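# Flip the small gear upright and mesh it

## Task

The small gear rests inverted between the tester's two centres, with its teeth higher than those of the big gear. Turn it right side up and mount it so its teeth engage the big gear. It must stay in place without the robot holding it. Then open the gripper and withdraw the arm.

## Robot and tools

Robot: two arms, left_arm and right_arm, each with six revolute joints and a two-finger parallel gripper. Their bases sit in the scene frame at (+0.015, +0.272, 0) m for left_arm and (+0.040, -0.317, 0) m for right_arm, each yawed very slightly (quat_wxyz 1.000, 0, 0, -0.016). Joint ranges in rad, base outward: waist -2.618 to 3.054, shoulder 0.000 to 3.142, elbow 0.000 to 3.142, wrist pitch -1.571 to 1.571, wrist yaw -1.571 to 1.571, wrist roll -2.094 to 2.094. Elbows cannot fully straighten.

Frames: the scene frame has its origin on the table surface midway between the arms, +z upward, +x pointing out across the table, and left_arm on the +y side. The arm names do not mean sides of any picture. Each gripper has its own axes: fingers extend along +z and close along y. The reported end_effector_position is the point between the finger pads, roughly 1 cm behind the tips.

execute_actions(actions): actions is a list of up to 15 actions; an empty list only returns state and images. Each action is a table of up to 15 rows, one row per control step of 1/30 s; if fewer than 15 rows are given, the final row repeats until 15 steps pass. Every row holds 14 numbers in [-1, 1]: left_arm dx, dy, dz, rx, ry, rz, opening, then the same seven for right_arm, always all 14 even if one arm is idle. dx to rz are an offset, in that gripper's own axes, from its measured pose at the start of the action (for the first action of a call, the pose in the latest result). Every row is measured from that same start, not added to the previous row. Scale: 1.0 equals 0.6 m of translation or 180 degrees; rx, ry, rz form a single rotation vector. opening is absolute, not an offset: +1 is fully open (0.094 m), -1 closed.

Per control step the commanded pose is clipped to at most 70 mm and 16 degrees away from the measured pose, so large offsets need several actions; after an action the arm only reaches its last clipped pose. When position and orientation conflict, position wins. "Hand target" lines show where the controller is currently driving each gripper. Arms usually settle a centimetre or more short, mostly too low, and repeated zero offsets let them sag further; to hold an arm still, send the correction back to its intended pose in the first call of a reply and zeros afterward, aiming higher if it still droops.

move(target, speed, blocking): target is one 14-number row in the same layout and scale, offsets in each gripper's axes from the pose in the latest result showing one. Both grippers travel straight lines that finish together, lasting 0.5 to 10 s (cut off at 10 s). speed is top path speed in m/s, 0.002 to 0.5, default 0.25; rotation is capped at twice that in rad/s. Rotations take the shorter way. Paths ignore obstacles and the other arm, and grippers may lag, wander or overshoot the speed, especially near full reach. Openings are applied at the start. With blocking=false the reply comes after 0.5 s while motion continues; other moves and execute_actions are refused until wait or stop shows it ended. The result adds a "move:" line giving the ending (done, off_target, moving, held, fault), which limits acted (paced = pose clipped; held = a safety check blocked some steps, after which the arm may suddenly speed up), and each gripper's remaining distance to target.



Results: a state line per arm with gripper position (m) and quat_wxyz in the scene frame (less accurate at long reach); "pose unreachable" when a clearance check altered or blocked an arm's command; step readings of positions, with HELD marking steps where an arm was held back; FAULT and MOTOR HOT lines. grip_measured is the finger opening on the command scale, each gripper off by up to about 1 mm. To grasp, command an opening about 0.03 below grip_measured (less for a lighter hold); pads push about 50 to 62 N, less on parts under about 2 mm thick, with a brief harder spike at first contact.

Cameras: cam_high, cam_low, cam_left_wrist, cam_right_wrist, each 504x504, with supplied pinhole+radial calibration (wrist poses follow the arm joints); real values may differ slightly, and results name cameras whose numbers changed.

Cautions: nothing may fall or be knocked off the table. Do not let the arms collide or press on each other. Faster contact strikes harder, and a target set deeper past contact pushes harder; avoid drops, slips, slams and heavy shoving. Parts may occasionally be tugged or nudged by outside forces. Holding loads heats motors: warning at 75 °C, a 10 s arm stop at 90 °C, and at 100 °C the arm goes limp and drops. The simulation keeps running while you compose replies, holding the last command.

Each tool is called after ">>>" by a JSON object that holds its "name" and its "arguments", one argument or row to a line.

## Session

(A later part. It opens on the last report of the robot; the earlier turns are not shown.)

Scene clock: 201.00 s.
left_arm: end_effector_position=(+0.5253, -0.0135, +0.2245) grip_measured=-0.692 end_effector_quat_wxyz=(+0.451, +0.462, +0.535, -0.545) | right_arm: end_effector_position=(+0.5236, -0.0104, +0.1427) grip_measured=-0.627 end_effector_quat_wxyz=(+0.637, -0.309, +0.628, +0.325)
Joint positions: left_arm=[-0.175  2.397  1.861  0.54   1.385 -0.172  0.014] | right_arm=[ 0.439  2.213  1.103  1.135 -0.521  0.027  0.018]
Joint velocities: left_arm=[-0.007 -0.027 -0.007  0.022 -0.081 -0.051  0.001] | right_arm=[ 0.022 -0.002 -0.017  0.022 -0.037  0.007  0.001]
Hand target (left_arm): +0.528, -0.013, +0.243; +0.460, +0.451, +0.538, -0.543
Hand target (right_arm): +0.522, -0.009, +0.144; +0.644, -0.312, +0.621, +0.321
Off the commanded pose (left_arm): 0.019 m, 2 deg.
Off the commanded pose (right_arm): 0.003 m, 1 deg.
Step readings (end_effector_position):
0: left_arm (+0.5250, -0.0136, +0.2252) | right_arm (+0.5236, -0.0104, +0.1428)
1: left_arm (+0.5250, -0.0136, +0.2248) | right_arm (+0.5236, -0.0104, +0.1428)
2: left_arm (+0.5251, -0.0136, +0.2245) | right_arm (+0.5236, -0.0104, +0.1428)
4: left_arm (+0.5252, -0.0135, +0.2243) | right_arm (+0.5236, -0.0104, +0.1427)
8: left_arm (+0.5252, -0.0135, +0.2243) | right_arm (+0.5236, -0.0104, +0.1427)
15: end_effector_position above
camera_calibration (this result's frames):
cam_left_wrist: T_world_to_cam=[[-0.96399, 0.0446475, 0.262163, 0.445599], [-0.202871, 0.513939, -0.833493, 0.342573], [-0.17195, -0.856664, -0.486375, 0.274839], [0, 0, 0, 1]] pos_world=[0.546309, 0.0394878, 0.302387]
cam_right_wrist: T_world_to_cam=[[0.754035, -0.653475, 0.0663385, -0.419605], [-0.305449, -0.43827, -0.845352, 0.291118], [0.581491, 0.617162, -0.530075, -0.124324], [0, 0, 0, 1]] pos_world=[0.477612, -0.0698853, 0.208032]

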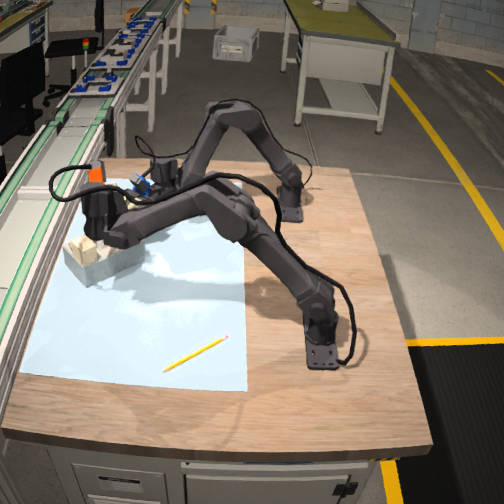

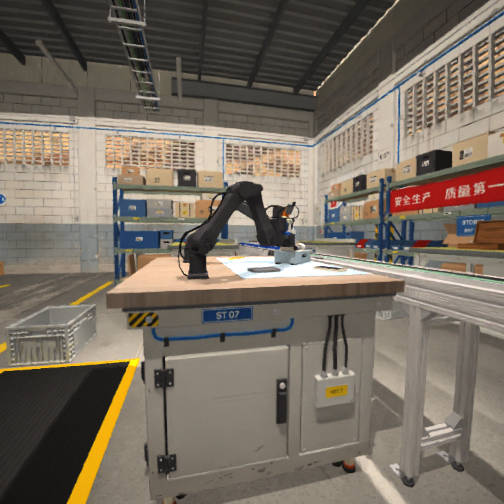

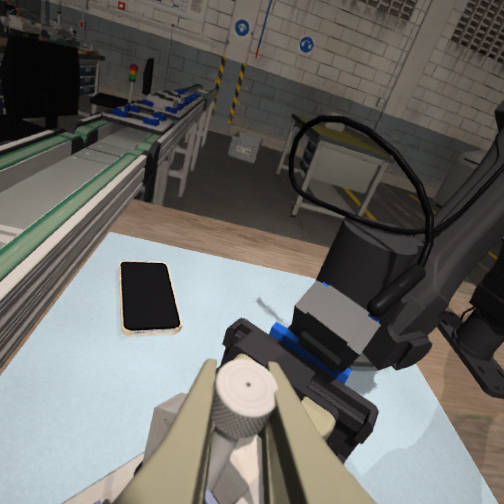

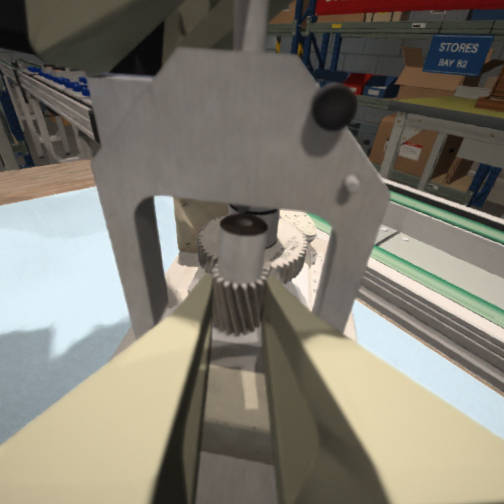

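>>> {"name": "execute_actions", "arguments": {
  "actions": [
    [[-0.06,0,0,-0.01,-0.01,0,-0.8, -0.002,0.004,0,0,-0.004,-0.004,-0.78]],
    [[-0.06,0,0,-0.01,-0.01,0,-0.8, -0.022,0.004,0.0,0,0.0,-0.004,-0.78]]
  ]
}}

Scene clock: 202.47 s.
left_arm: end_effector_position=(+0.5253, -0.0134, +0.2246) grip_measured=-0.692 end_effector_quat_wxyz=(+0.447, +0.459, +0.537, -0.548) | right_arm: end_effector_position=(+0.5233, -0.0104, +0.1414) grip_measured=-0.627 end_effector_quat_wxyz=(+0.629, -0.310, +0.635, +0.324)
Joint positions: left_arm=[-0.175  2.397  1.86   0.545  1.385 -0.188  0.014] | right_arm=[ 0.439  2.201  1.103  1.1   -0.522  0.023  0.018]
Joint velocities: left_arm=[ 0.017  0.002  0.012 -0.007 -0.007 -0.037  0.   ] | right_arm=[-0.022 -0.007 -0.022  0.022  0.022  0.037 -0.001]
Hand target (left_arm): +0.529, -0.012, +0.260; +0.462, +0.446, +0.540, -0.544
Hand target (right_arm): +0.522, -0.009, +0.156; +0.639, -0.313, +0.626, +0.321
Off the commanded pose (left_arm): 0.036 m, 3 deg.
Off the commanded pose (right_arm): 0.015 m, 2 deg.
Step readings (end_effector_position; steps 1 to 15: 1st action; 16 to 30: 2nd action):
0: left_arm (+0.5253, -0.0134, +0.2246) | right_arm (+0.5236, -0.0104, +0.1427)
1: left_arm (+0.5253, -0.0134, +0.2246) | right_arm (+0.5236, -0.0104, +0.1427)
2: left_arm (+0.5253, -0.0134, +0.2246) | right_arm (+0.5236, -0.0104, +0.1427)
4: left_arm (+0.5253, -0.0134, +0.2246) | right_arm (+0.5236, -0.0104, +0.1427)
8: left_arm (+0.5253, -0.0134, +0.2246) | right_arm (+0.5236, -0.0104, +0.1427)
15: left_arm (+0.5253, -0.0134, +0.2246) | right_arm (+0.5236, -0.0104, +0.1427)
16: left_arm (+0.5253, -0.0134, +0.2246) | right_arm (+0.5235, -0.0103, +0.1421)
17: left_arm (+0.5253, -0.0134, +0.2246) | right_arm (+0.5235, -0.0103, +0.1420)
19: left_arm (+0.5253, -0.0134, +0.2246) | right_arm (+0.5234, -0.0103, +0.1423)
23: left_arm (+0.5253, -0.0134, +0.2246) | right_arm (+0.5234, -0.0104, +0.1415)
30: end_effector_position above
camera_calibration (this result's frames):
cam_left_wrist: T_world_to_cam=[[-0.960713, 0.0444159, 0.273968, 0.441175], [-0.213283, 0.513502, -0.83116, 0.3476], [-0.1776, -0.856938, -0.483854, 0.277306], [0, 0, 0, 1]] pos_world=[0.547229, 0.0395457, 0.302219]
cam_right_wrist: T_world_to_cam=[[0.755659, -0.652226, 0.0598317, -0.419224], [-0.320465, -0.447857, -0.834701, 0.296244], [0.57121, 0.611576, -0.547443, -0.117042], [0, 0, 0, 1]] pos_world=[0.478582, -0.069174, 0.208284]

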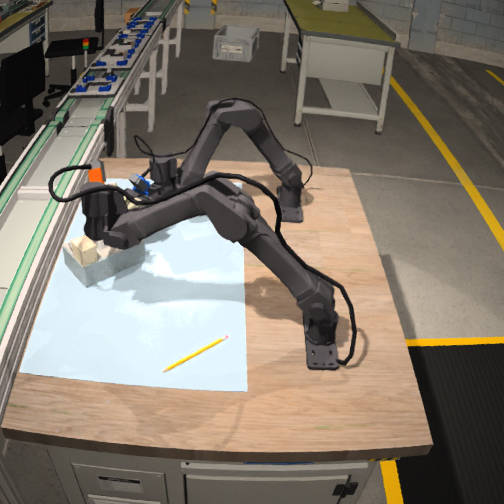

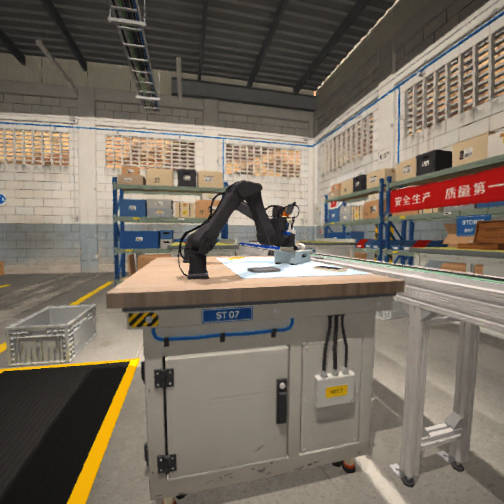

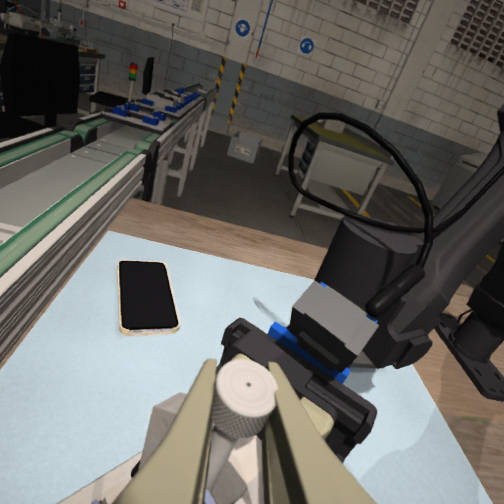

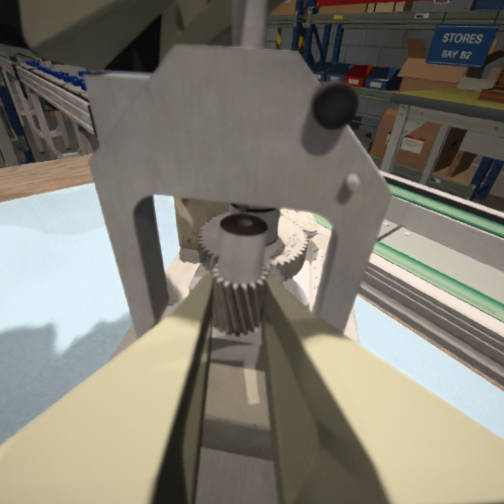

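>>> {"name": "execute_actions", "arguments": {
  "actions": [
    [[-0.06,0,0,-0.01,-0.01,0,-0.8, -0.024,0.004,0.010,0,0.005,-0.004,-0.78]]
  ]
}}

>>> {"name": "zoom_image", "arguments": {
  "camera": "cam_right_wrist",
  "region": [140, 160, 340, 360]
}}

Scene clock: 203.20 s.
left_arm: end_effector_position=(+0.5253, -0.0134, +0.2246) grip_measured=-0.692 end_effector_quat_wxyz=(+0.447, +0.459, +0.538, -0.548) | right_arm: end_effector_position=(+0.5230, -0.0108, +0.1405) grip_measured=-0.627 end_effector_quat_wxyz=(+0.619, -0.312, +0.645, +0.321)
Joint positions: left_arm=[-0.175  2.397  1.86   0.545  1.385 -0.189  0.014] | right_arm=[ 0.439  2.18   1.103  1.046 -0.52   0.012  0.018]
Joint velocities: left_arm=[-0.002  0.012 -0.002  0.022  0.051 -0.051  0.001] | right_arm=[ 0.017 -0.002 -0.002 -0.037 -0.007 -0.081  0.   ]
Hand target (left_arm): +0.530, -0.012, +0.260; +0.462, +0.445, +0.540, -0.544
Hand target (right_arm): +0.525, -0.005, +0.156; +0.626, -0.316, +0.638, +0.318
Off the commanded pose (left_arm): 0.036 m, 3 deg.
Off the commanded pose (right_arm): 0.017 m, 1 deg.
Step readings (end_effector_position):
0: left_arm (+0.5253, -0.0134, +0.2246) | right_arm (+0.5233, -0.0104, +0.1416)
1: left_arm (+0.5253, -0.0134, +0.2246) | right_arm (+0.5233, -0.0104, +0.1412)
2: left_arm (+0.5253, -0.0134, +0.2246) | right_arm (+0.5232, -0.0104, +0.1412)
4: left_arm (+0.5253, -0.0134, +0.2246) | right_arm (+0.5231, -0.0106, +0.1408)
8: left_arm (+0.5253, -0.0134, +0.2246) | right_arm (+0.5231, -0.0108, +0.1405)
15: end_effector_position above
camera_calibration (this result's frames):
cam_left_wrist: T_world_to_cam=[[-0.960503, 0.0444124, 0.274701, 0.4409], [-0.213916, 0.513516, -0.830988, 0.347894], [-0.17797, -0.85693, -0.483733, 0.277473], [0, 0, 0, 1]] pos_world=[0.547288, 0.0395444, 0.302203]
cam_right_wrist: T_world_to_cam=[[0.755783, -0.6524, 0.0562709, -0.418789], [-0.33941, -0.46378, -0.818358, 0.302574], [0.559994, 0.599402, -0.571948, -0.107922], [0, 0, 0, 1]] pos_world=[0.479645, -0.0682016, 0.209454]

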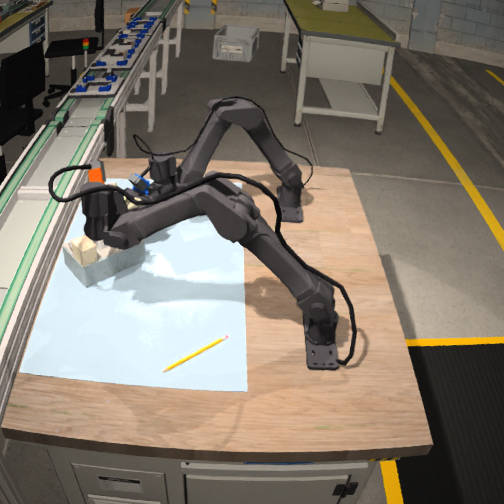

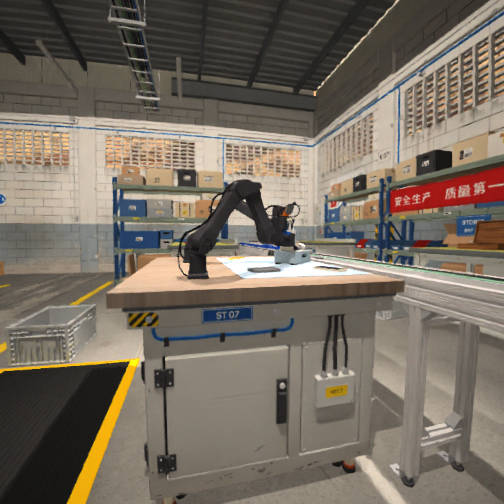

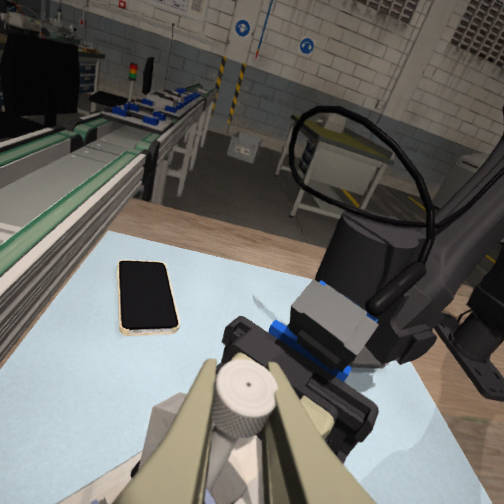

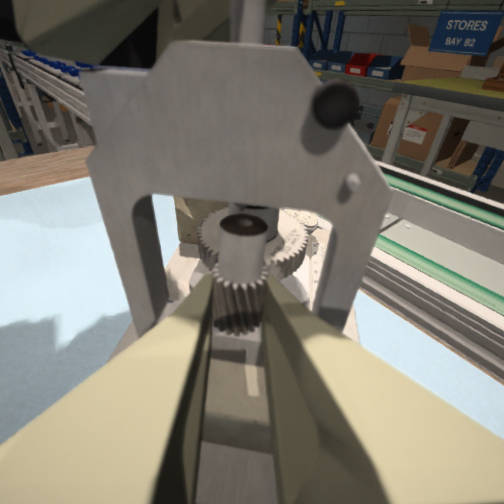

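Region (140, 160, 340, 360) of cam_right_wrist's 504x504 image, scaled by 2.520, with more detail than that image has.

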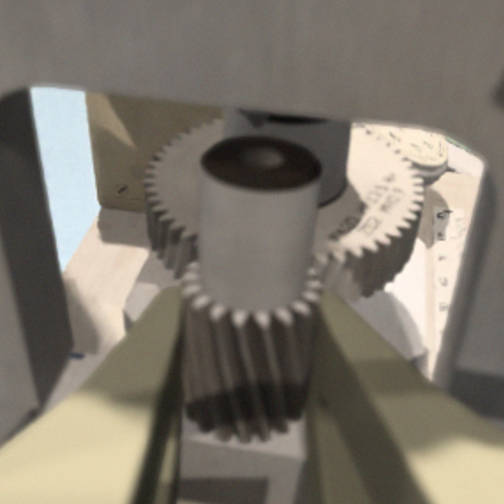

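>>> {"name": "execute_actions", "arguments": {
  "actions": [
    [[-0.024,0,0,-0.01,-0.01,0,-0.8, -0.02,0.004,0.0,0,-0.008,-0.004,-0.78]],
    [[-0.024,0,0,-0.01,-0.01,0,-0.8, -0.02,0.004,0.0,0,-0.006,-0.004,-0.78]]
  ]
}}

>>> {"name": "zoom_image", "arguments": {
  "camera": "cam_right_wrist",
  "region": [140, 160, 340, 360]
}}

Scene clock: 204.83 s.
left_arm: end_effector_position=(+0.5255, -0.0135, +0.2229) grip_measured=-0.692 end_effector_quat_wxyz=(+0.462, +0.454, +0.534, -0.543) | right_arm: end_effector_position=(+0.5231, -0.0109, +0.1410) grip_measured=-0.627 end_effector_quat_wxyz=(+0.620, -0.312, +0.645, +0.321)
Joint positions: left_arm=[-0.177  2.397  1.819  0.662  1.361 -0.243  0.014] | right_arm=[ 0.439  2.18   1.103  1.048 -0.519  0.012  0.018]
Joint velocities: left_arm=[ 0.012  0.002 -0.007  0.037  0.022 -0.007 -0.001] | right_arm=[-0.002 -0.002  0.002 -0.007  0.022  0.051  0.001]
Hand target (left_arm): +0.527, -0.013, +0.237; +0.470, +0.443, +0.538, -0.542
Hand target (right_arm): +0.522, -0.009, +0.153; +0.628, -0.313, +0.637, +0.320
Off the commanded pose (left_arm): 0.014 m, 2 deg.
Off the commanded pose (right_arm): 0.012 m, 1 deg.
Step readings (end_effector_position; steps 1 to 15: 1st action; 16 to 30: 2nd action):
0: left_arm (+0.5253, -0.0134, +0.2246) | right_arm (+0.5231, -0.0109, +0.1405)
1: left_arm (+0.5252, -0.0134, +0.2242) | right_arm (+0.5231, -0.0109, +0.1407)
2: left_arm (+0.5252, -0.0135, +0.2235) | right_arm (+0.5231, -0.0109, +0.1409)
4: left_arm (+0.5252, -0.0136, +0.2226) | right_arm (+0.5231, -0.0109, +0.1410)
8: left_arm (+0.5253, -0.0136, +0.2228) | right_arm (+0.5231, -0.0109, +0.1410)
15: left_arm (+0.5254, -0.0135, +0.2230) | right_arm (+0.5231, -0.0109, +0.1410)
16: left_arm (+0.5254, -0.0134, +0.2224) | right_arm (+0.5231, -0.0109, +0.1410)
17: left_arm (+0.5254, -0.0136, +0.2223) | right_arm (+0.5231, -0.0109, +0.1410)
19: left_arm (+0.5254, -0.0137, +0.2225) | right_arm (+0.5231, -0.0109, +0.1410)
23: left_arm (+0.5255, -0.0136, +0.2227) | right_arm (+0.5231, -0.0109, +0.1410)
30: end_effector_position above
camera_calibration (this result's frames):
cam_left_wrist: T_world_to_cam=[[-0.96645, 0.0278764, 0.255336, 0.448842], [-0.208495, 0.495444, -0.843247, 0.346194], [-0.150011, -0.868192, -0.47301, 0.259381], [0, 0, 0, 1]] pos_world=[0.544874, 0.041161, 0.300011]
cam_right_wrist: T_world_to_cam=[[0.755415, -0.652739, 0.0572765, -0.418845], [-0.337862, -0.462916, -0.819487, 0.302361], [0.561425, 0.599701, -0.570229, -0.108634], [0, 0, 0, 1]] pos_world=[0.479548, -0.0682812, 0.209824]

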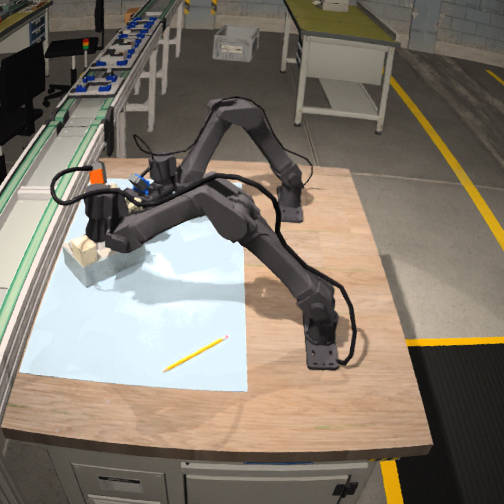

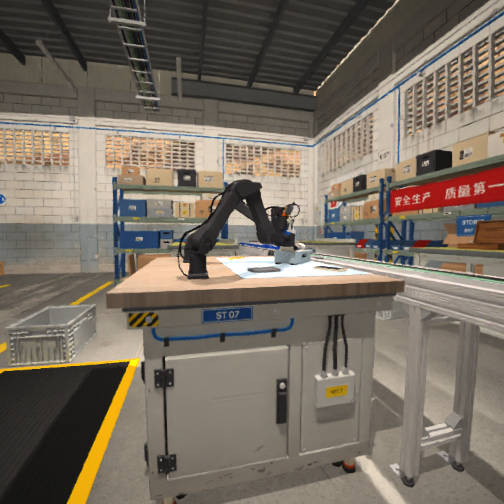

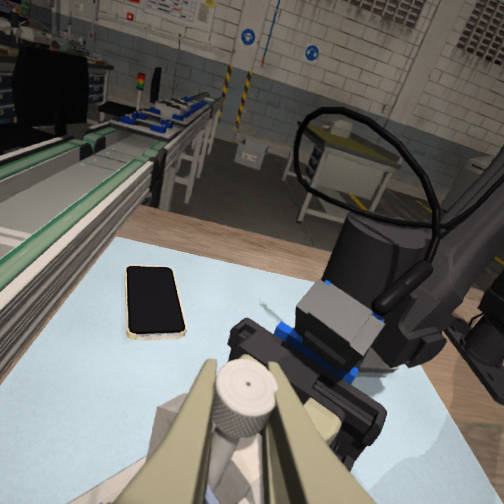

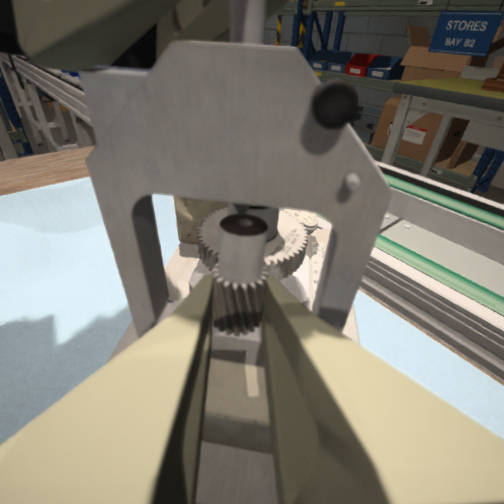

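Region (140, 160, 340, 360) of cam_right_wrist's 504x504 image, scaled by 2.520, with more detail than that image has.

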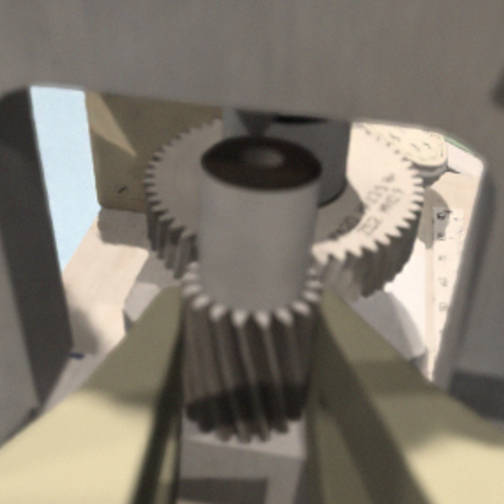

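>>> {"name": "execute_actions", "arguments": {
  "actions": [
    [[-0.06,0,0,0,-0.01,0,-0.8, -0.02,0.004,-0.004,0,-0.006,-0.004,-0.78]],
    [[-0.06,0,0,0,-0.01,0,-0.8, -0.02,0.03,0.0,0,-0.008,0,-0.78]],
    [[-0.06,0,0,0,-0.01,0,-0.8, -0.02,0.015,0.0,0,-0.008,0,-0.78]]
  ]
}}

Scene clock: 206.73 s.
left_arm: end_effector_position=(+0.5245, -0.0143, +0.2327) grip_measured=-0.692 end_effector_quat_wxyz=(+0.442, +0.460, +0.527, -0.561) | right_arm: end_effector_position=(+0.5131, +0.0008, +0.1412) grip_measured=-0.627 end_effector_quat_wxyz=(+0.620, -0.308, +0.646, +0.323)
Joint positions: left_arm=[-0.176  2.423  1.891  0.666  1.411 -0.317  0.014] | right_arm=[ 0.476  2.17   1.08   1.063 -0.48   0.023  0.018]
Joint velocities: left_arm=[-0.012  0.007 -0.007 -0.095  0.007 -0.095 -0.   ] | right_arm=[ 0.012  0.007 -0.007  0.007 -0.022 -0.037  0.   ]
Hand target (left_arm): +0.529, -0.013, +0.267; +0.456, +0.450, +0.526, -0.559
Hand target (right_arm): +0.507, +0.004, +0.153; +0.627, -0.307, +0.637, +0.327
Off the commanded pose (left_arm): 0.034 m, 2 deg.
Off the commanded pose (right_arm): 0.014 m, 1 deg.
Step readings (end_effector_position; steps 1 to 15: 1st action; 16 to 30: 2nd action; 31 to 45: 3rd action):
0: left_arm (+0.5255, -0.0135, +0.2229) | right_arm (+0.5231, -0.0109, +0.1410)
1: left_arm (+0.5255, -0.0135, +0.2239) | right_arm (+0.5231, -0.0109, +0.1410)
2: left_arm (+0.5254, -0.0137, +0.2245) | right_arm (+0.5231, -0.0109, +0.1410)
4: left_arm (+0.5252, -0.0138, +0.2263) | right_arm (+0.5231, -0.0109, +0.1410)
8: left_arm (+0.5251, -0.0139, +0.2280) | right_arm (+0.5231, -0.0109, +0.1410)
15: left_arm (+0.5250, -0.0139, +0.2280) | right_arm (+0.5231, -0.0109, +0.1410)
16: left_arm (+0.5251, -0.0140, +0.2283) | right_arm (+0.5227, -0.0107, +0.1409)
17: left_arm (+0.5250, -0.0141, +0.2289) | right_arm (+0.5216, -0.0103, +0.1410)
19: left_arm (+0.5248, -0.0143, +0.2301) | right_arm (+0.5179, -0.0071, +0.1409)
23: left_arm (+0.5247, -0.0144, +0.2311) | right_arm (+0.5136, -0.0013, +0.1410)
30: left_arm (+0.5247, -0.0144, +0.2310) | right_arm (+0.5135, -0.0011, +0.1410)
31: left_arm (+0.5248, -0.0143, +0.2315) | right_arm (+0.5135, -0.0009, +0.1411)
32: left_arm (+0.5248, -0.0142, +0.2320) | right_arm (+0.5136, -0.0008, +0.1411)
34: left_arm (+0.5246, -0.0142, +0.2326) | right_arm (+0.5133, +0.0001, +0.1411)
38: left_arm (+0.5245, -0.0143, +0.2326) | right_arm (+0.5131, +0.0008, +0.1412)
45: end_effector_position above
camera_calibration (this result's frames):
cam_left_wrist: T_world_to_cam=[[-0.957121, 0.0767745, 0.279329, 0.435576], [-0.204659, 0.503218, -0.839575, 0.351892], [-0.205022, -0.860742, -0.465928, 0.290482], [0, 0, 0, 1]] pos_world=[0.548472, 0.0395105, 0.309114]
cam_right_wrist: T_world_to_cam=[[0.754029, -0.654989, 0.0492863, -0.401859], [-0.343123, -0.456766, -0.82075, 0.307378], [0.560095, 0.601958, -0.569157, -0.109383], [0, 0, 0, 1]] pos_world=[0.469747, -0.0569693, 0.20983]

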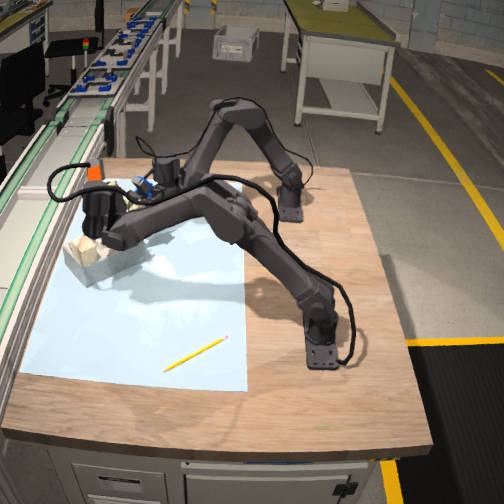

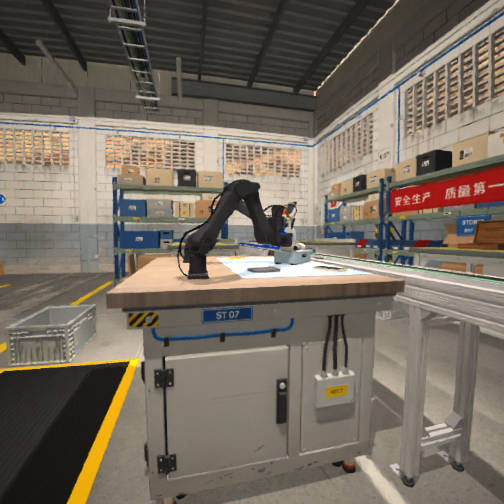

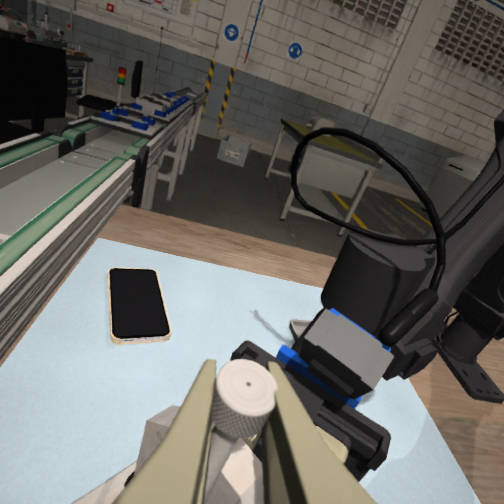

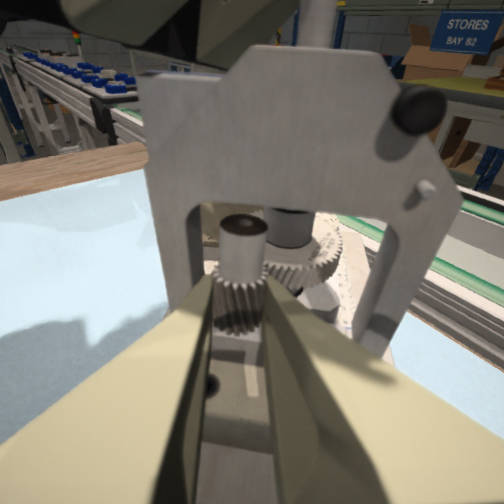

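>>> {"name": "execute_actions", "arguments": {
  "actions": [
    [[-0.057,0,0,-0.01,-0.01,0,-0.8, -0.028,0,0.004,0,-0.016,0,-0.78]]
  ]
}}

>>> {"name": "execute_actions", "arguments": {
  "actions": [
    [[-0.057,0,0,-0.01,-0.01,0,-0.8, -0.018,-0.024,0.006,0,-0.008,0,-0.78]]
  ]
}}

Scene clock: 207.47 s.
left_arm: end_effector_position=(+0.5244, -0.0143, +0.2327) grip_measured=-0.692 end_effector_quat_wxyz=(+0.442, +0.460, +0.527, -0.561) | right_arm: end_effector_position=(+0.5131, +0.0008, +0.1433) grip_measured=-0.627 end_effector_quat_wxyz=(+0.621, -0.303, +0.645, +0.328)
Joint positions: left_arm=[-0.176  2.423  1.891  0.666  1.411 -0.317  0.014] | right_arm=[ 0.476  2.17   1.08   1.073 -0.48   0.039  0.018]
Joint velocities: left_arm=[ 0.002 -0.007  0.002 -0.037 -0.022 -0.037  0.001] | right_arm=[-0.002 -0.007  0.007  0.022  0.007  0.051  0.001]
Hand target (left_arm): +0.529, -0.013, +0.266; +0.457, +0.446, +0.530, -0.558
Hand target (right_arm): +0.515, +0.003, +0.158; +0.636, -0.300, +0.630, +0.330
Off the commanded pose (left_arm): 0.034 m, 3 deg.
Off the commanded pose (right_arm): 0.015 m, 2 deg.
Step readings (end_effector_position):
0: left_arm (+0.5244, -0.0143, +0.2327) | right_arm (+0.5131, +0.0008, +0.1412)
1: left_arm (+0.5244, -0.0143, +0.2327) | right_arm (+0.5131, +0.0008, +0.1415)
2: left_arm (+0.5244, -0.0143, +0.2327) | right_arm (+0.5131, +0.0008, +0.1419)
4: left_arm (+0.5244, -0.0143, +0.2327) | right_arm (+0.5131, +0.0008, +0.1425)
8: left_arm (+0.5244, -0.0143, +0.2327) | right_arm (+0.5131, +0.0008, +0.1431)
15: end_effector_position above
camera_calibration (this result's frames):
cam_left_wrist: T_world_to_cam=[[-0.957095, 0.0771225, 0.279323, 0.435507], [-0.20446, 0.503337, -0.839552, 0.351761], [-0.205342, -0.860642, -0.465973, 0.290647], [0, 0, 0, 1]] pos_world=[0.548425, 0.0395009, 0.309108]
cam_right_wrist: T_world_to_cam=[[0.754009, -0.655814, 0.0371226, -0.400231], [-0.346707, -0.445347, -0.825506, 0.311702], [0.557911, 0.609568, -0.563171, -0.107924], [0, 0, 0, 1]] pos_world=[0.470059, -0.0578745, 0.211389]

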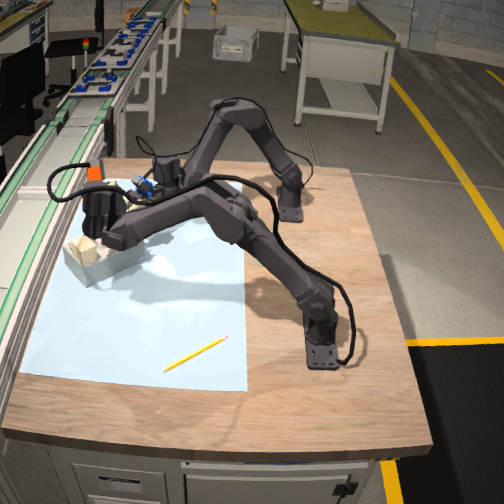

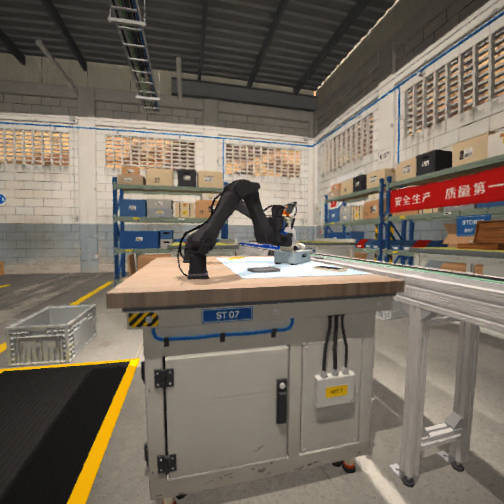

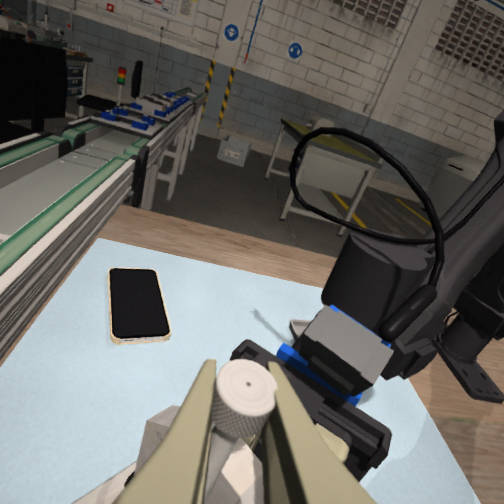

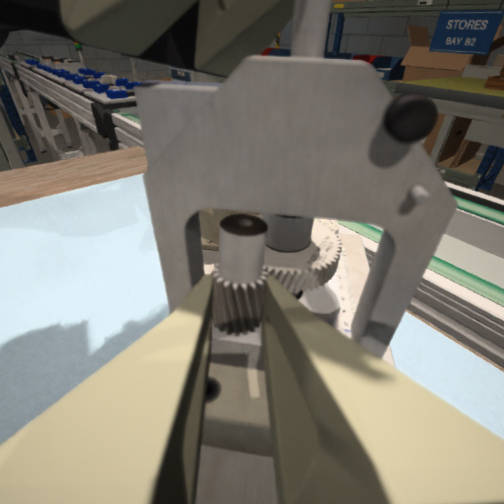

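Scene clock: 207.97 s.
left_arm: end_effector_position=(+0.5244, -0.0143, +0.2327) grip_measured=-0.692 end_effector_quat_wxyz=(+0.442, +0.460, +0.527, -0.561) | right_arm: end_effector_position=(+0.5191, -0.0043, +0.1421) grip_measured=-0.627 end_effector_quat_wxyz=(+0.620, -0.302, +0.646, +0.328)
Joint positions: left_arm=[-0.176  2.423  1.891  0.666  1.411 -0.317  0.014] | right_arm=[ 0.459  2.181  1.096  1.067 -0.496  0.041  0.018]
Joint velocities: left_arm=[ 0.012  0.012  0.007  0.007 -0.051  0.007  0.   ] | right_arm=[ 0.002  0.002 -0.002  0.022  0.037  0.007 -0.   ]
Hand target (left_arm): +0.529, -0.013, +0.266; +0.457, +0.446, +0.530, -0.558
Hand target (right_arm): +0.527, -0.005, +0.153; +0.629, -0.299, +0.637, +0.331
Off the commanded pose (left_arm): 0.034 m, 3 deg.
Off the commanded pose (right_arm): 0.014 m, 2 deg.
Step readings (end_effector_position):
0: left_arm (+0.5244, -0.0143, +0.2327) | right_arm (+0.5131, +0.0008, +0.1433)
1: left_arm (+0.5244, -0.0143, +0.2327) | right_arm (+0.5136, +0.0004, +0.1429)
2: left_arm (+0.5244, -0.0143, +0.2327) | right_arm (+0.5145, +0.0002, +0.1429)
4: left_arm (+0.5244, -0.0143, +0.2327) | right_arm (+0.5171, -0.0018, +0.1419)
8: left_arm (+0.5244, -0.0143, +0.2327) | right_arm (+0.5191, -0.0042, +0.1421)
15: end_effector_position above
camera_calibration (this result's frames):
cam_left_wrist: T_world_to_cam=[[-0.957095, 0.0771225, 0.279323, 0.435507], [-0.20446, 0.503337, -0.839552, 0.351761], [-0.205342, -0.860642, -0.465973, 0.290647], [0, 0, 0, 1]] pos_world=[0.548425, 0.0395009, 0.309108]
cam_right_wrist: T_world_to_cam=[[0.753608, -0.656466, 0.0335774, -0.407298], [-0.350067, -0.444055, -0.824784, 0.312104], [0.556353, 0.609809, -0.56445, -0.107899], [0, 0, 0, 1]] pos_world=[0.47623, -0.0629888, 0.210191]

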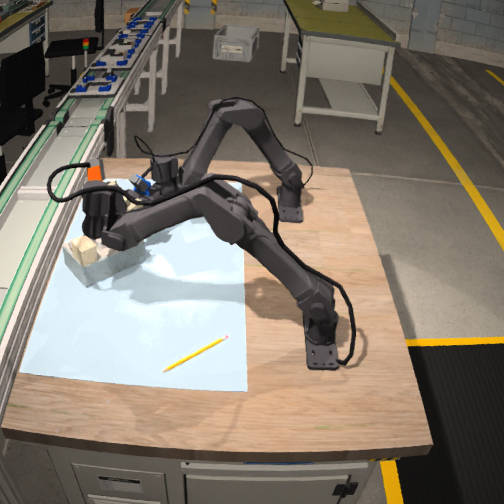

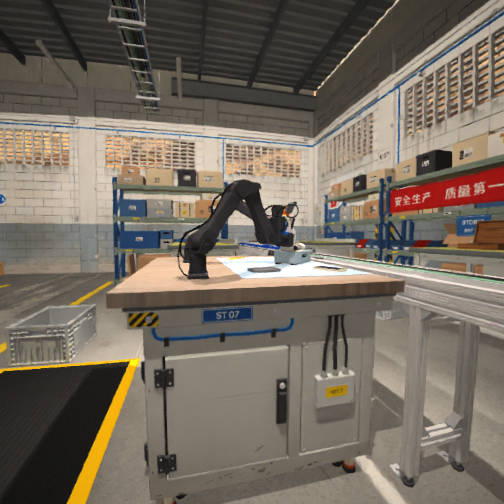

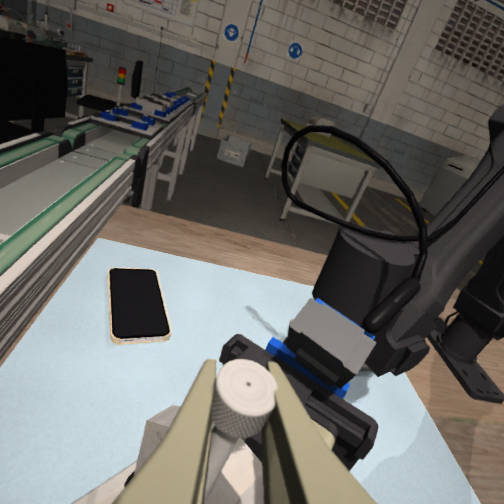

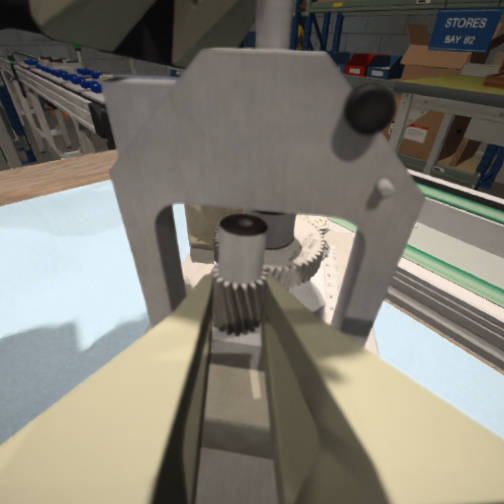

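Too low; raise first.

>>> {"name": "execute_actions", "arguments": {
  "actions": [
    [[-0.057,0,0,-0.01,-0.01,0,-0.8, -0.034,-0.006,0.008,0,-0.016,-0.004,-0.78]]
  ]
}}

Scene clock: 208.53 s.
left_arm: end_effector_position=(+0.5244, -0.0143, +0.2327) grip_measured=-0.692 end_effector_quat_wxyz=(+0.442, +0.460, +0.527, -0.561) | right_arm: end_effector_position=(+0.5191, -0.0043, +0.1421) grip_measured=-0.627 end_effector_quat_wxyz=(+0.619, -0.300, +0.646, +0.330)
Joint positions: left_arm=[-0.176  2.423  1.891  0.666  1.411 -0.317  0.014] | right_arm=[ 0.459  2.181  1.096  1.067 -0.496  0.045  0.018]
Joint velocities: left_arm=[-0.027 -0.012 -0.002 -0.007  0.022 -0.066  0.002] | right_arm=[-0.017 -0.017  0.002  0.022 -0.022 -0.022 -0.001]
Hand target (left_arm): +0.529, -0.013, +0.266; +0.457, +0.446, +0.530, -0.558
Hand target (right_arm): +0.525, -0.003, +0.162; +0.638, -0.298, +0.628, +0.332
Off the commanded pose (left_arm): 0.034 m, 3 deg.
Off the commanded pose (right_arm): 0.021 m, 3 deg.
Step readings (end_effector_position):
0: left_arm (+0.5244, -0.0143, +0.2327) | right_arm (+0.5191, -0.0043, +0.1421)
1: left_arm (+0.5244, -0.0143, +0.2327) | right_arm (+0.5191, -0.0043, +0.1421)
2: left_arm (+0.5244, -0.0143, +0.2327) | right_arm (+0.5191, -0.0043, +0.1421)
4: left_arm (+0.5244, -0.0143, +0.2327) | right_arm (+0.5191, -0.0043, +0.1421)
8: left_arm (+0.5244, -0.0143, +0.2327) | right_arm (+0.5191, -0.0043, +0.1421)
15: end_effector_position above
camera_calibration (this result's frames):
cam_left_wrist: T_world_to_cam=[[-0.957095, 0.0771225, 0.279323, 0.435507], [-0.20446, 0.503337, -0.839552, 0.351761], [-0.205342, -0.860642, -0.465973, 0.290647], [0, 0, 0, 1]] pos_world=[0.548425, 0.0395009, 0.309108]
cam_right_wrist: T_world_to_cam=[[0.753669, -0.656597, 0.0293941, -0.406736], [-0.352859, -0.441947, -0.824727, 0.313554], [0.554503, 0.611199, -0.564767, -0.106888], [0, 0, 0, 1]] pos_world=[0.476454, -0.0631581, 0.210185]

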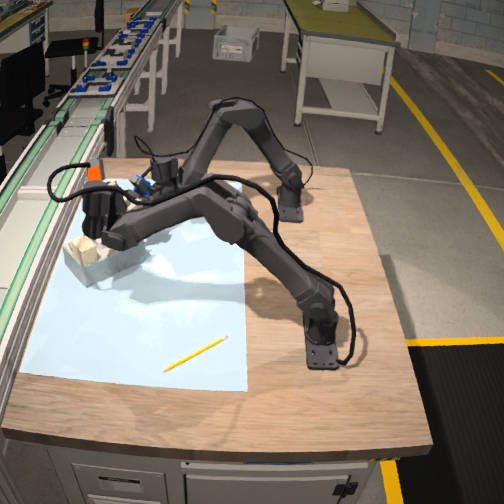

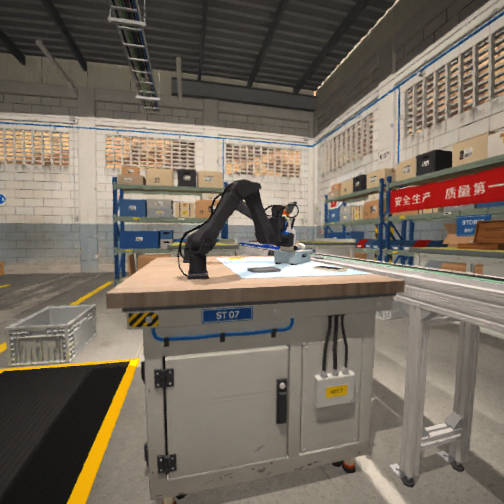

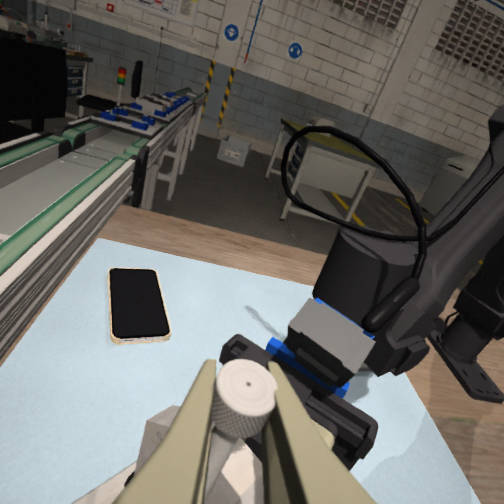

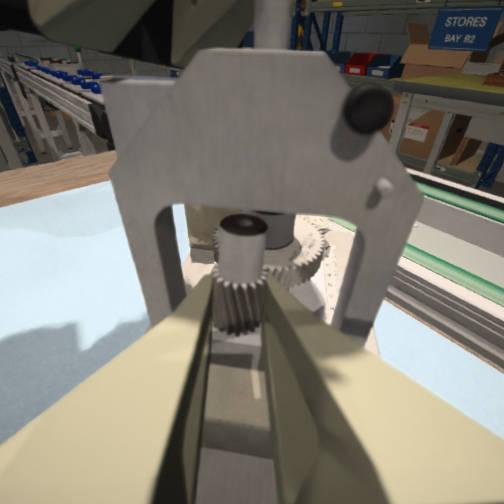

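>>> {"name": "execute_actions", "arguments": {
  "actions": [
    [[-0.057,0,0,-0.01,-0.01,0,-0.8, -0.04,-0.006,0.008,0,-0.026,-0.01,-0.78]]
  ]
}}

Scene clock: 209.13 s.
left_arm: end_effector_position=(+0.5244, -0.0143, +0.2327) grip_measured=-0.692 end_effector_quat_wxyz=(+0.442, +0.460, +0.527, -0.561) | right_arm: end_effector_position=(+0.5193, -0.0042, +0.1480) grip_measured=-0.627 end_effector_quat_wxyz=(+0.631, -0.300, +0.635, +0.331)
Joint positions: left_arm=[-0.176  2.423  1.891  0.666  1.411 -0.317  0.014] | right_arm=[ 0.459  2.188  1.096  1.109 -0.496  0.049  0.018]
Joint velocities: left_arm=[ 0.002 -0.002  0.002 -0.066 -0.066 -0.022  0.001] | right_arm=[ 0.002 -0.012  0.022  0.022 -0.022 -0.007  0.   ]
Hand target (left_arm): +0.529, -0.013, +0.266; +0.457, +0.446, +0.530, -0.558
Hand target (right_arm): +0.525, -0.003, +0.166; +0.650, -0.297, +0.616, +0.332
Off the commanded pose (left_arm): 0.034 m, 3 deg.
Off the commanded pose (right_arm): 0.019 m, 3 deg.
Step readings (end_effector_position):
0: left_arm (+0.5244, -0.0143, +0.2327) | right_arm (+0.5191, -0.0043, +0.1421)
1: left_arm (+0.5244, -0.0143, +0.2327) | right_arm (+0.5191, -0.0042, +0.1428)
2: left_arm (+0.5244, -0.0143, +0.2327) | right_arm (+0.5192, -0.0042, +0.1437)
4: left_arm (+0.5244, -0.0143, +0.2327) | right_arm (+0.5192, -0.0042, +0.1451)
8: left_arm (+0.5244, -0.0143, +0.2327) | right_arm (+0.5193, -0.0042, +0.1467)
15: end_effector_position above
camera_calibration (this result's frames):
cam_left_wrist: T_world_to_cam=[[-0.957095, 0.0771225, 0.279323, 0.435507], [-0.20446, 0.503337, -0.839552, 0.351761], [-0.205342, -0.860642, -0.465973, 0.290647], [0, 0, 0, 1]] pos_world=[0.548425, 0.0395009, 0.309108]
cam_right_wrist: T_world_to_cam=[[0.752647, -0.65718, 0.0404619, -0.408096], [-0.32853, -0.42809, -0.841907, 0.308482], [0.570605, 0.620366, -0.538104, -0.115963], [0, 0, 0, 1]] pos_world=[0.474667, -0.0641948, 0.213825]

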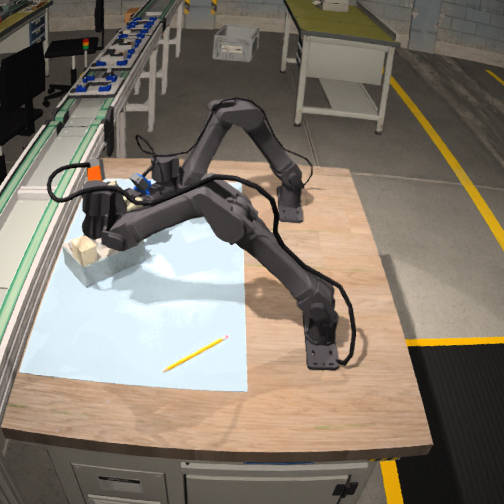

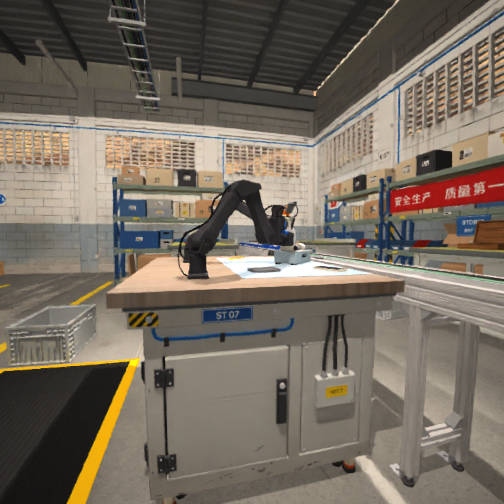

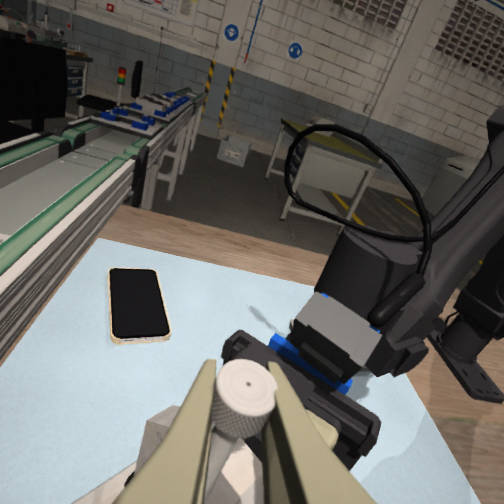

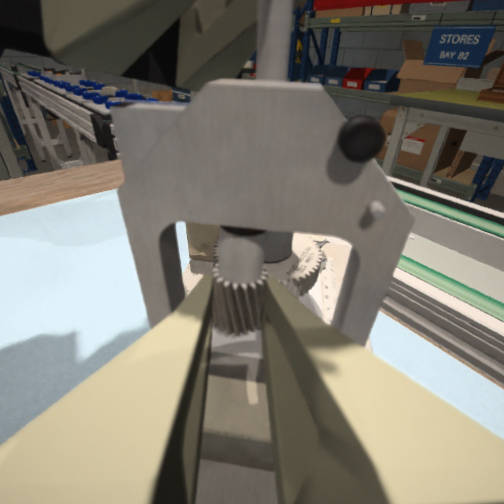

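>>> {"name": "execute_actions", "arguments": {
  "actions": [
    [[-0.057,0,0,-0.01,-0.01,0,-0.8, -0.028,-0.02,0.013,0,-0.015,-0.006,-0.78]]
  ]
}}

Scene clock: 209.77 s.
left_arm: end_effector_position=(+0.5244, -0.0143, +0.2327) grip_measured=-0.692 end_effector_quat_wxyz=(+0.442, +0.460, +0.527, -0.561) | right_arm: end_effector_position=(+0.5254, -0.0042, +0.1489) grip_measured=-0.627 end_effector_quat_wxyz=(+0.634, -0.300, +0.631, +0.330)
Joint positions: left_arm=[-0.176  2.423  1.891  0.666  1.411 -0.317  0.014] | right_arm=[ 0.453  2.206  1.123  1.109 -0.503  0.049  0.018]
Joint velocities: left_arm=[-0.007 -0.007 -0.002 -0.022 -0.037 -0.007 -0.   ] | right_arm=[-0.012 -0.002 -0.002 -0.037 -0.022  0.007  0.   ]
Hand target (left_arm): +0.529, -0.013, +0.266; +0.457, +0.446, +0.530, -0.558
Hand target (right_arm): +0.533, -0.006, +0.164; +0.649, -0.298, +0.617, +0.331
Off the commanded pose (left_arm): 0.034 m, 3 deg.
Off the commanded pose (right_arm): 0.018 m, 2 deg.
Step readings (end_effector_position):
0: left_arm (+0.5244, -0.0143, +0.2327) | right_arm (+0.5193, -0.0042, +0.1481)
1: left_arm (+0.5244, -0.0143, +0.2327) | right_arm (+0.5197, -0.0039, +0.1483)
2: left_arm (+0.5244, -0.0143, +0.2327) | right_arm (+0.5210, -0.0033, +0.1488)
4: left_arm (+0.5244, -0.0143, +0.2327) | right_arm (+0.5237, -0.0031, +0.1492)
8: left_arm (+0.5244, -0.0143, +0.2327) | right_arm (+0.5255, -0.0041, +0.1489)
15: end_effector_position above
camera_calibration (this result's frames):
cam_left_wrist: T_world_to_cam=[[-0.957095, 0.0771225, 0.279323, 0.435507], [-0.20446, 0.503337, -0.839552, 0.351761], [-0.205342, -0.860642, -0.465973, 0.290647], [0, 0, 0, 1]] pos_world=[0.548425, 0.0395009, 0.309108]
cam_right_wrist: T_world_to_cam=[[0.752259, -0.657349, 0.0446966, -0.413174], [-0.320855, -0.424742, -0.84655, 0.307969], [0.575464, 0.622484, -0.530429, -0.122665], [0, 0, 0, 1]] pos_world=[0.480217, -0.0644358, 0.214114]

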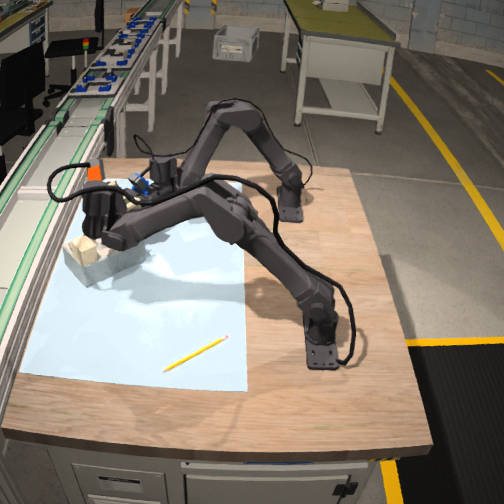

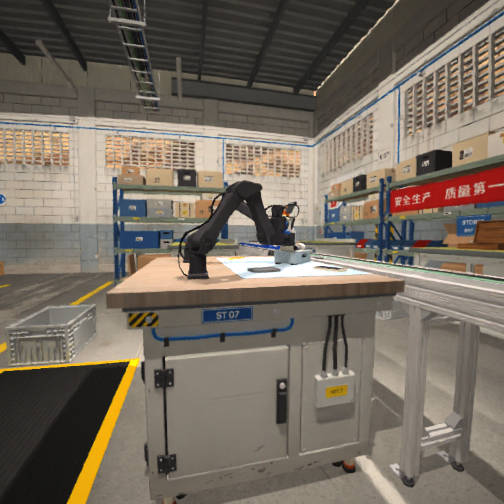

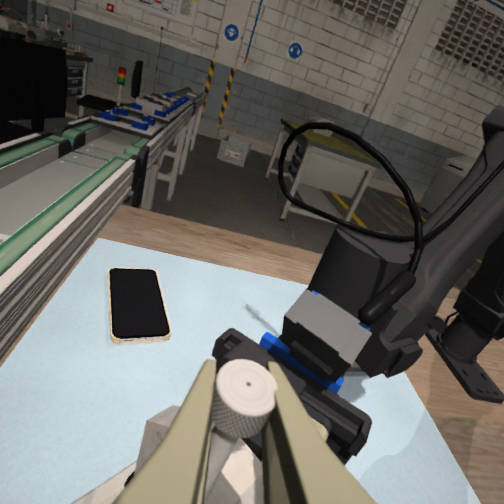

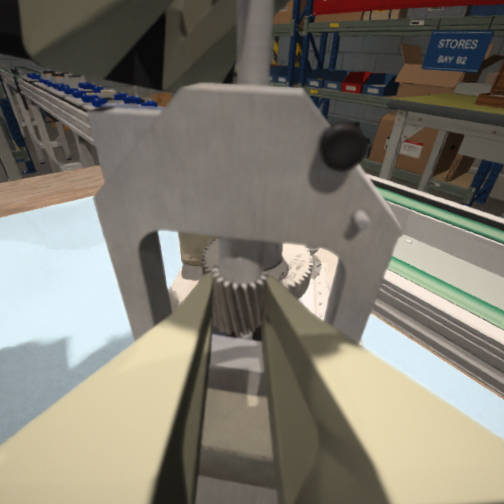

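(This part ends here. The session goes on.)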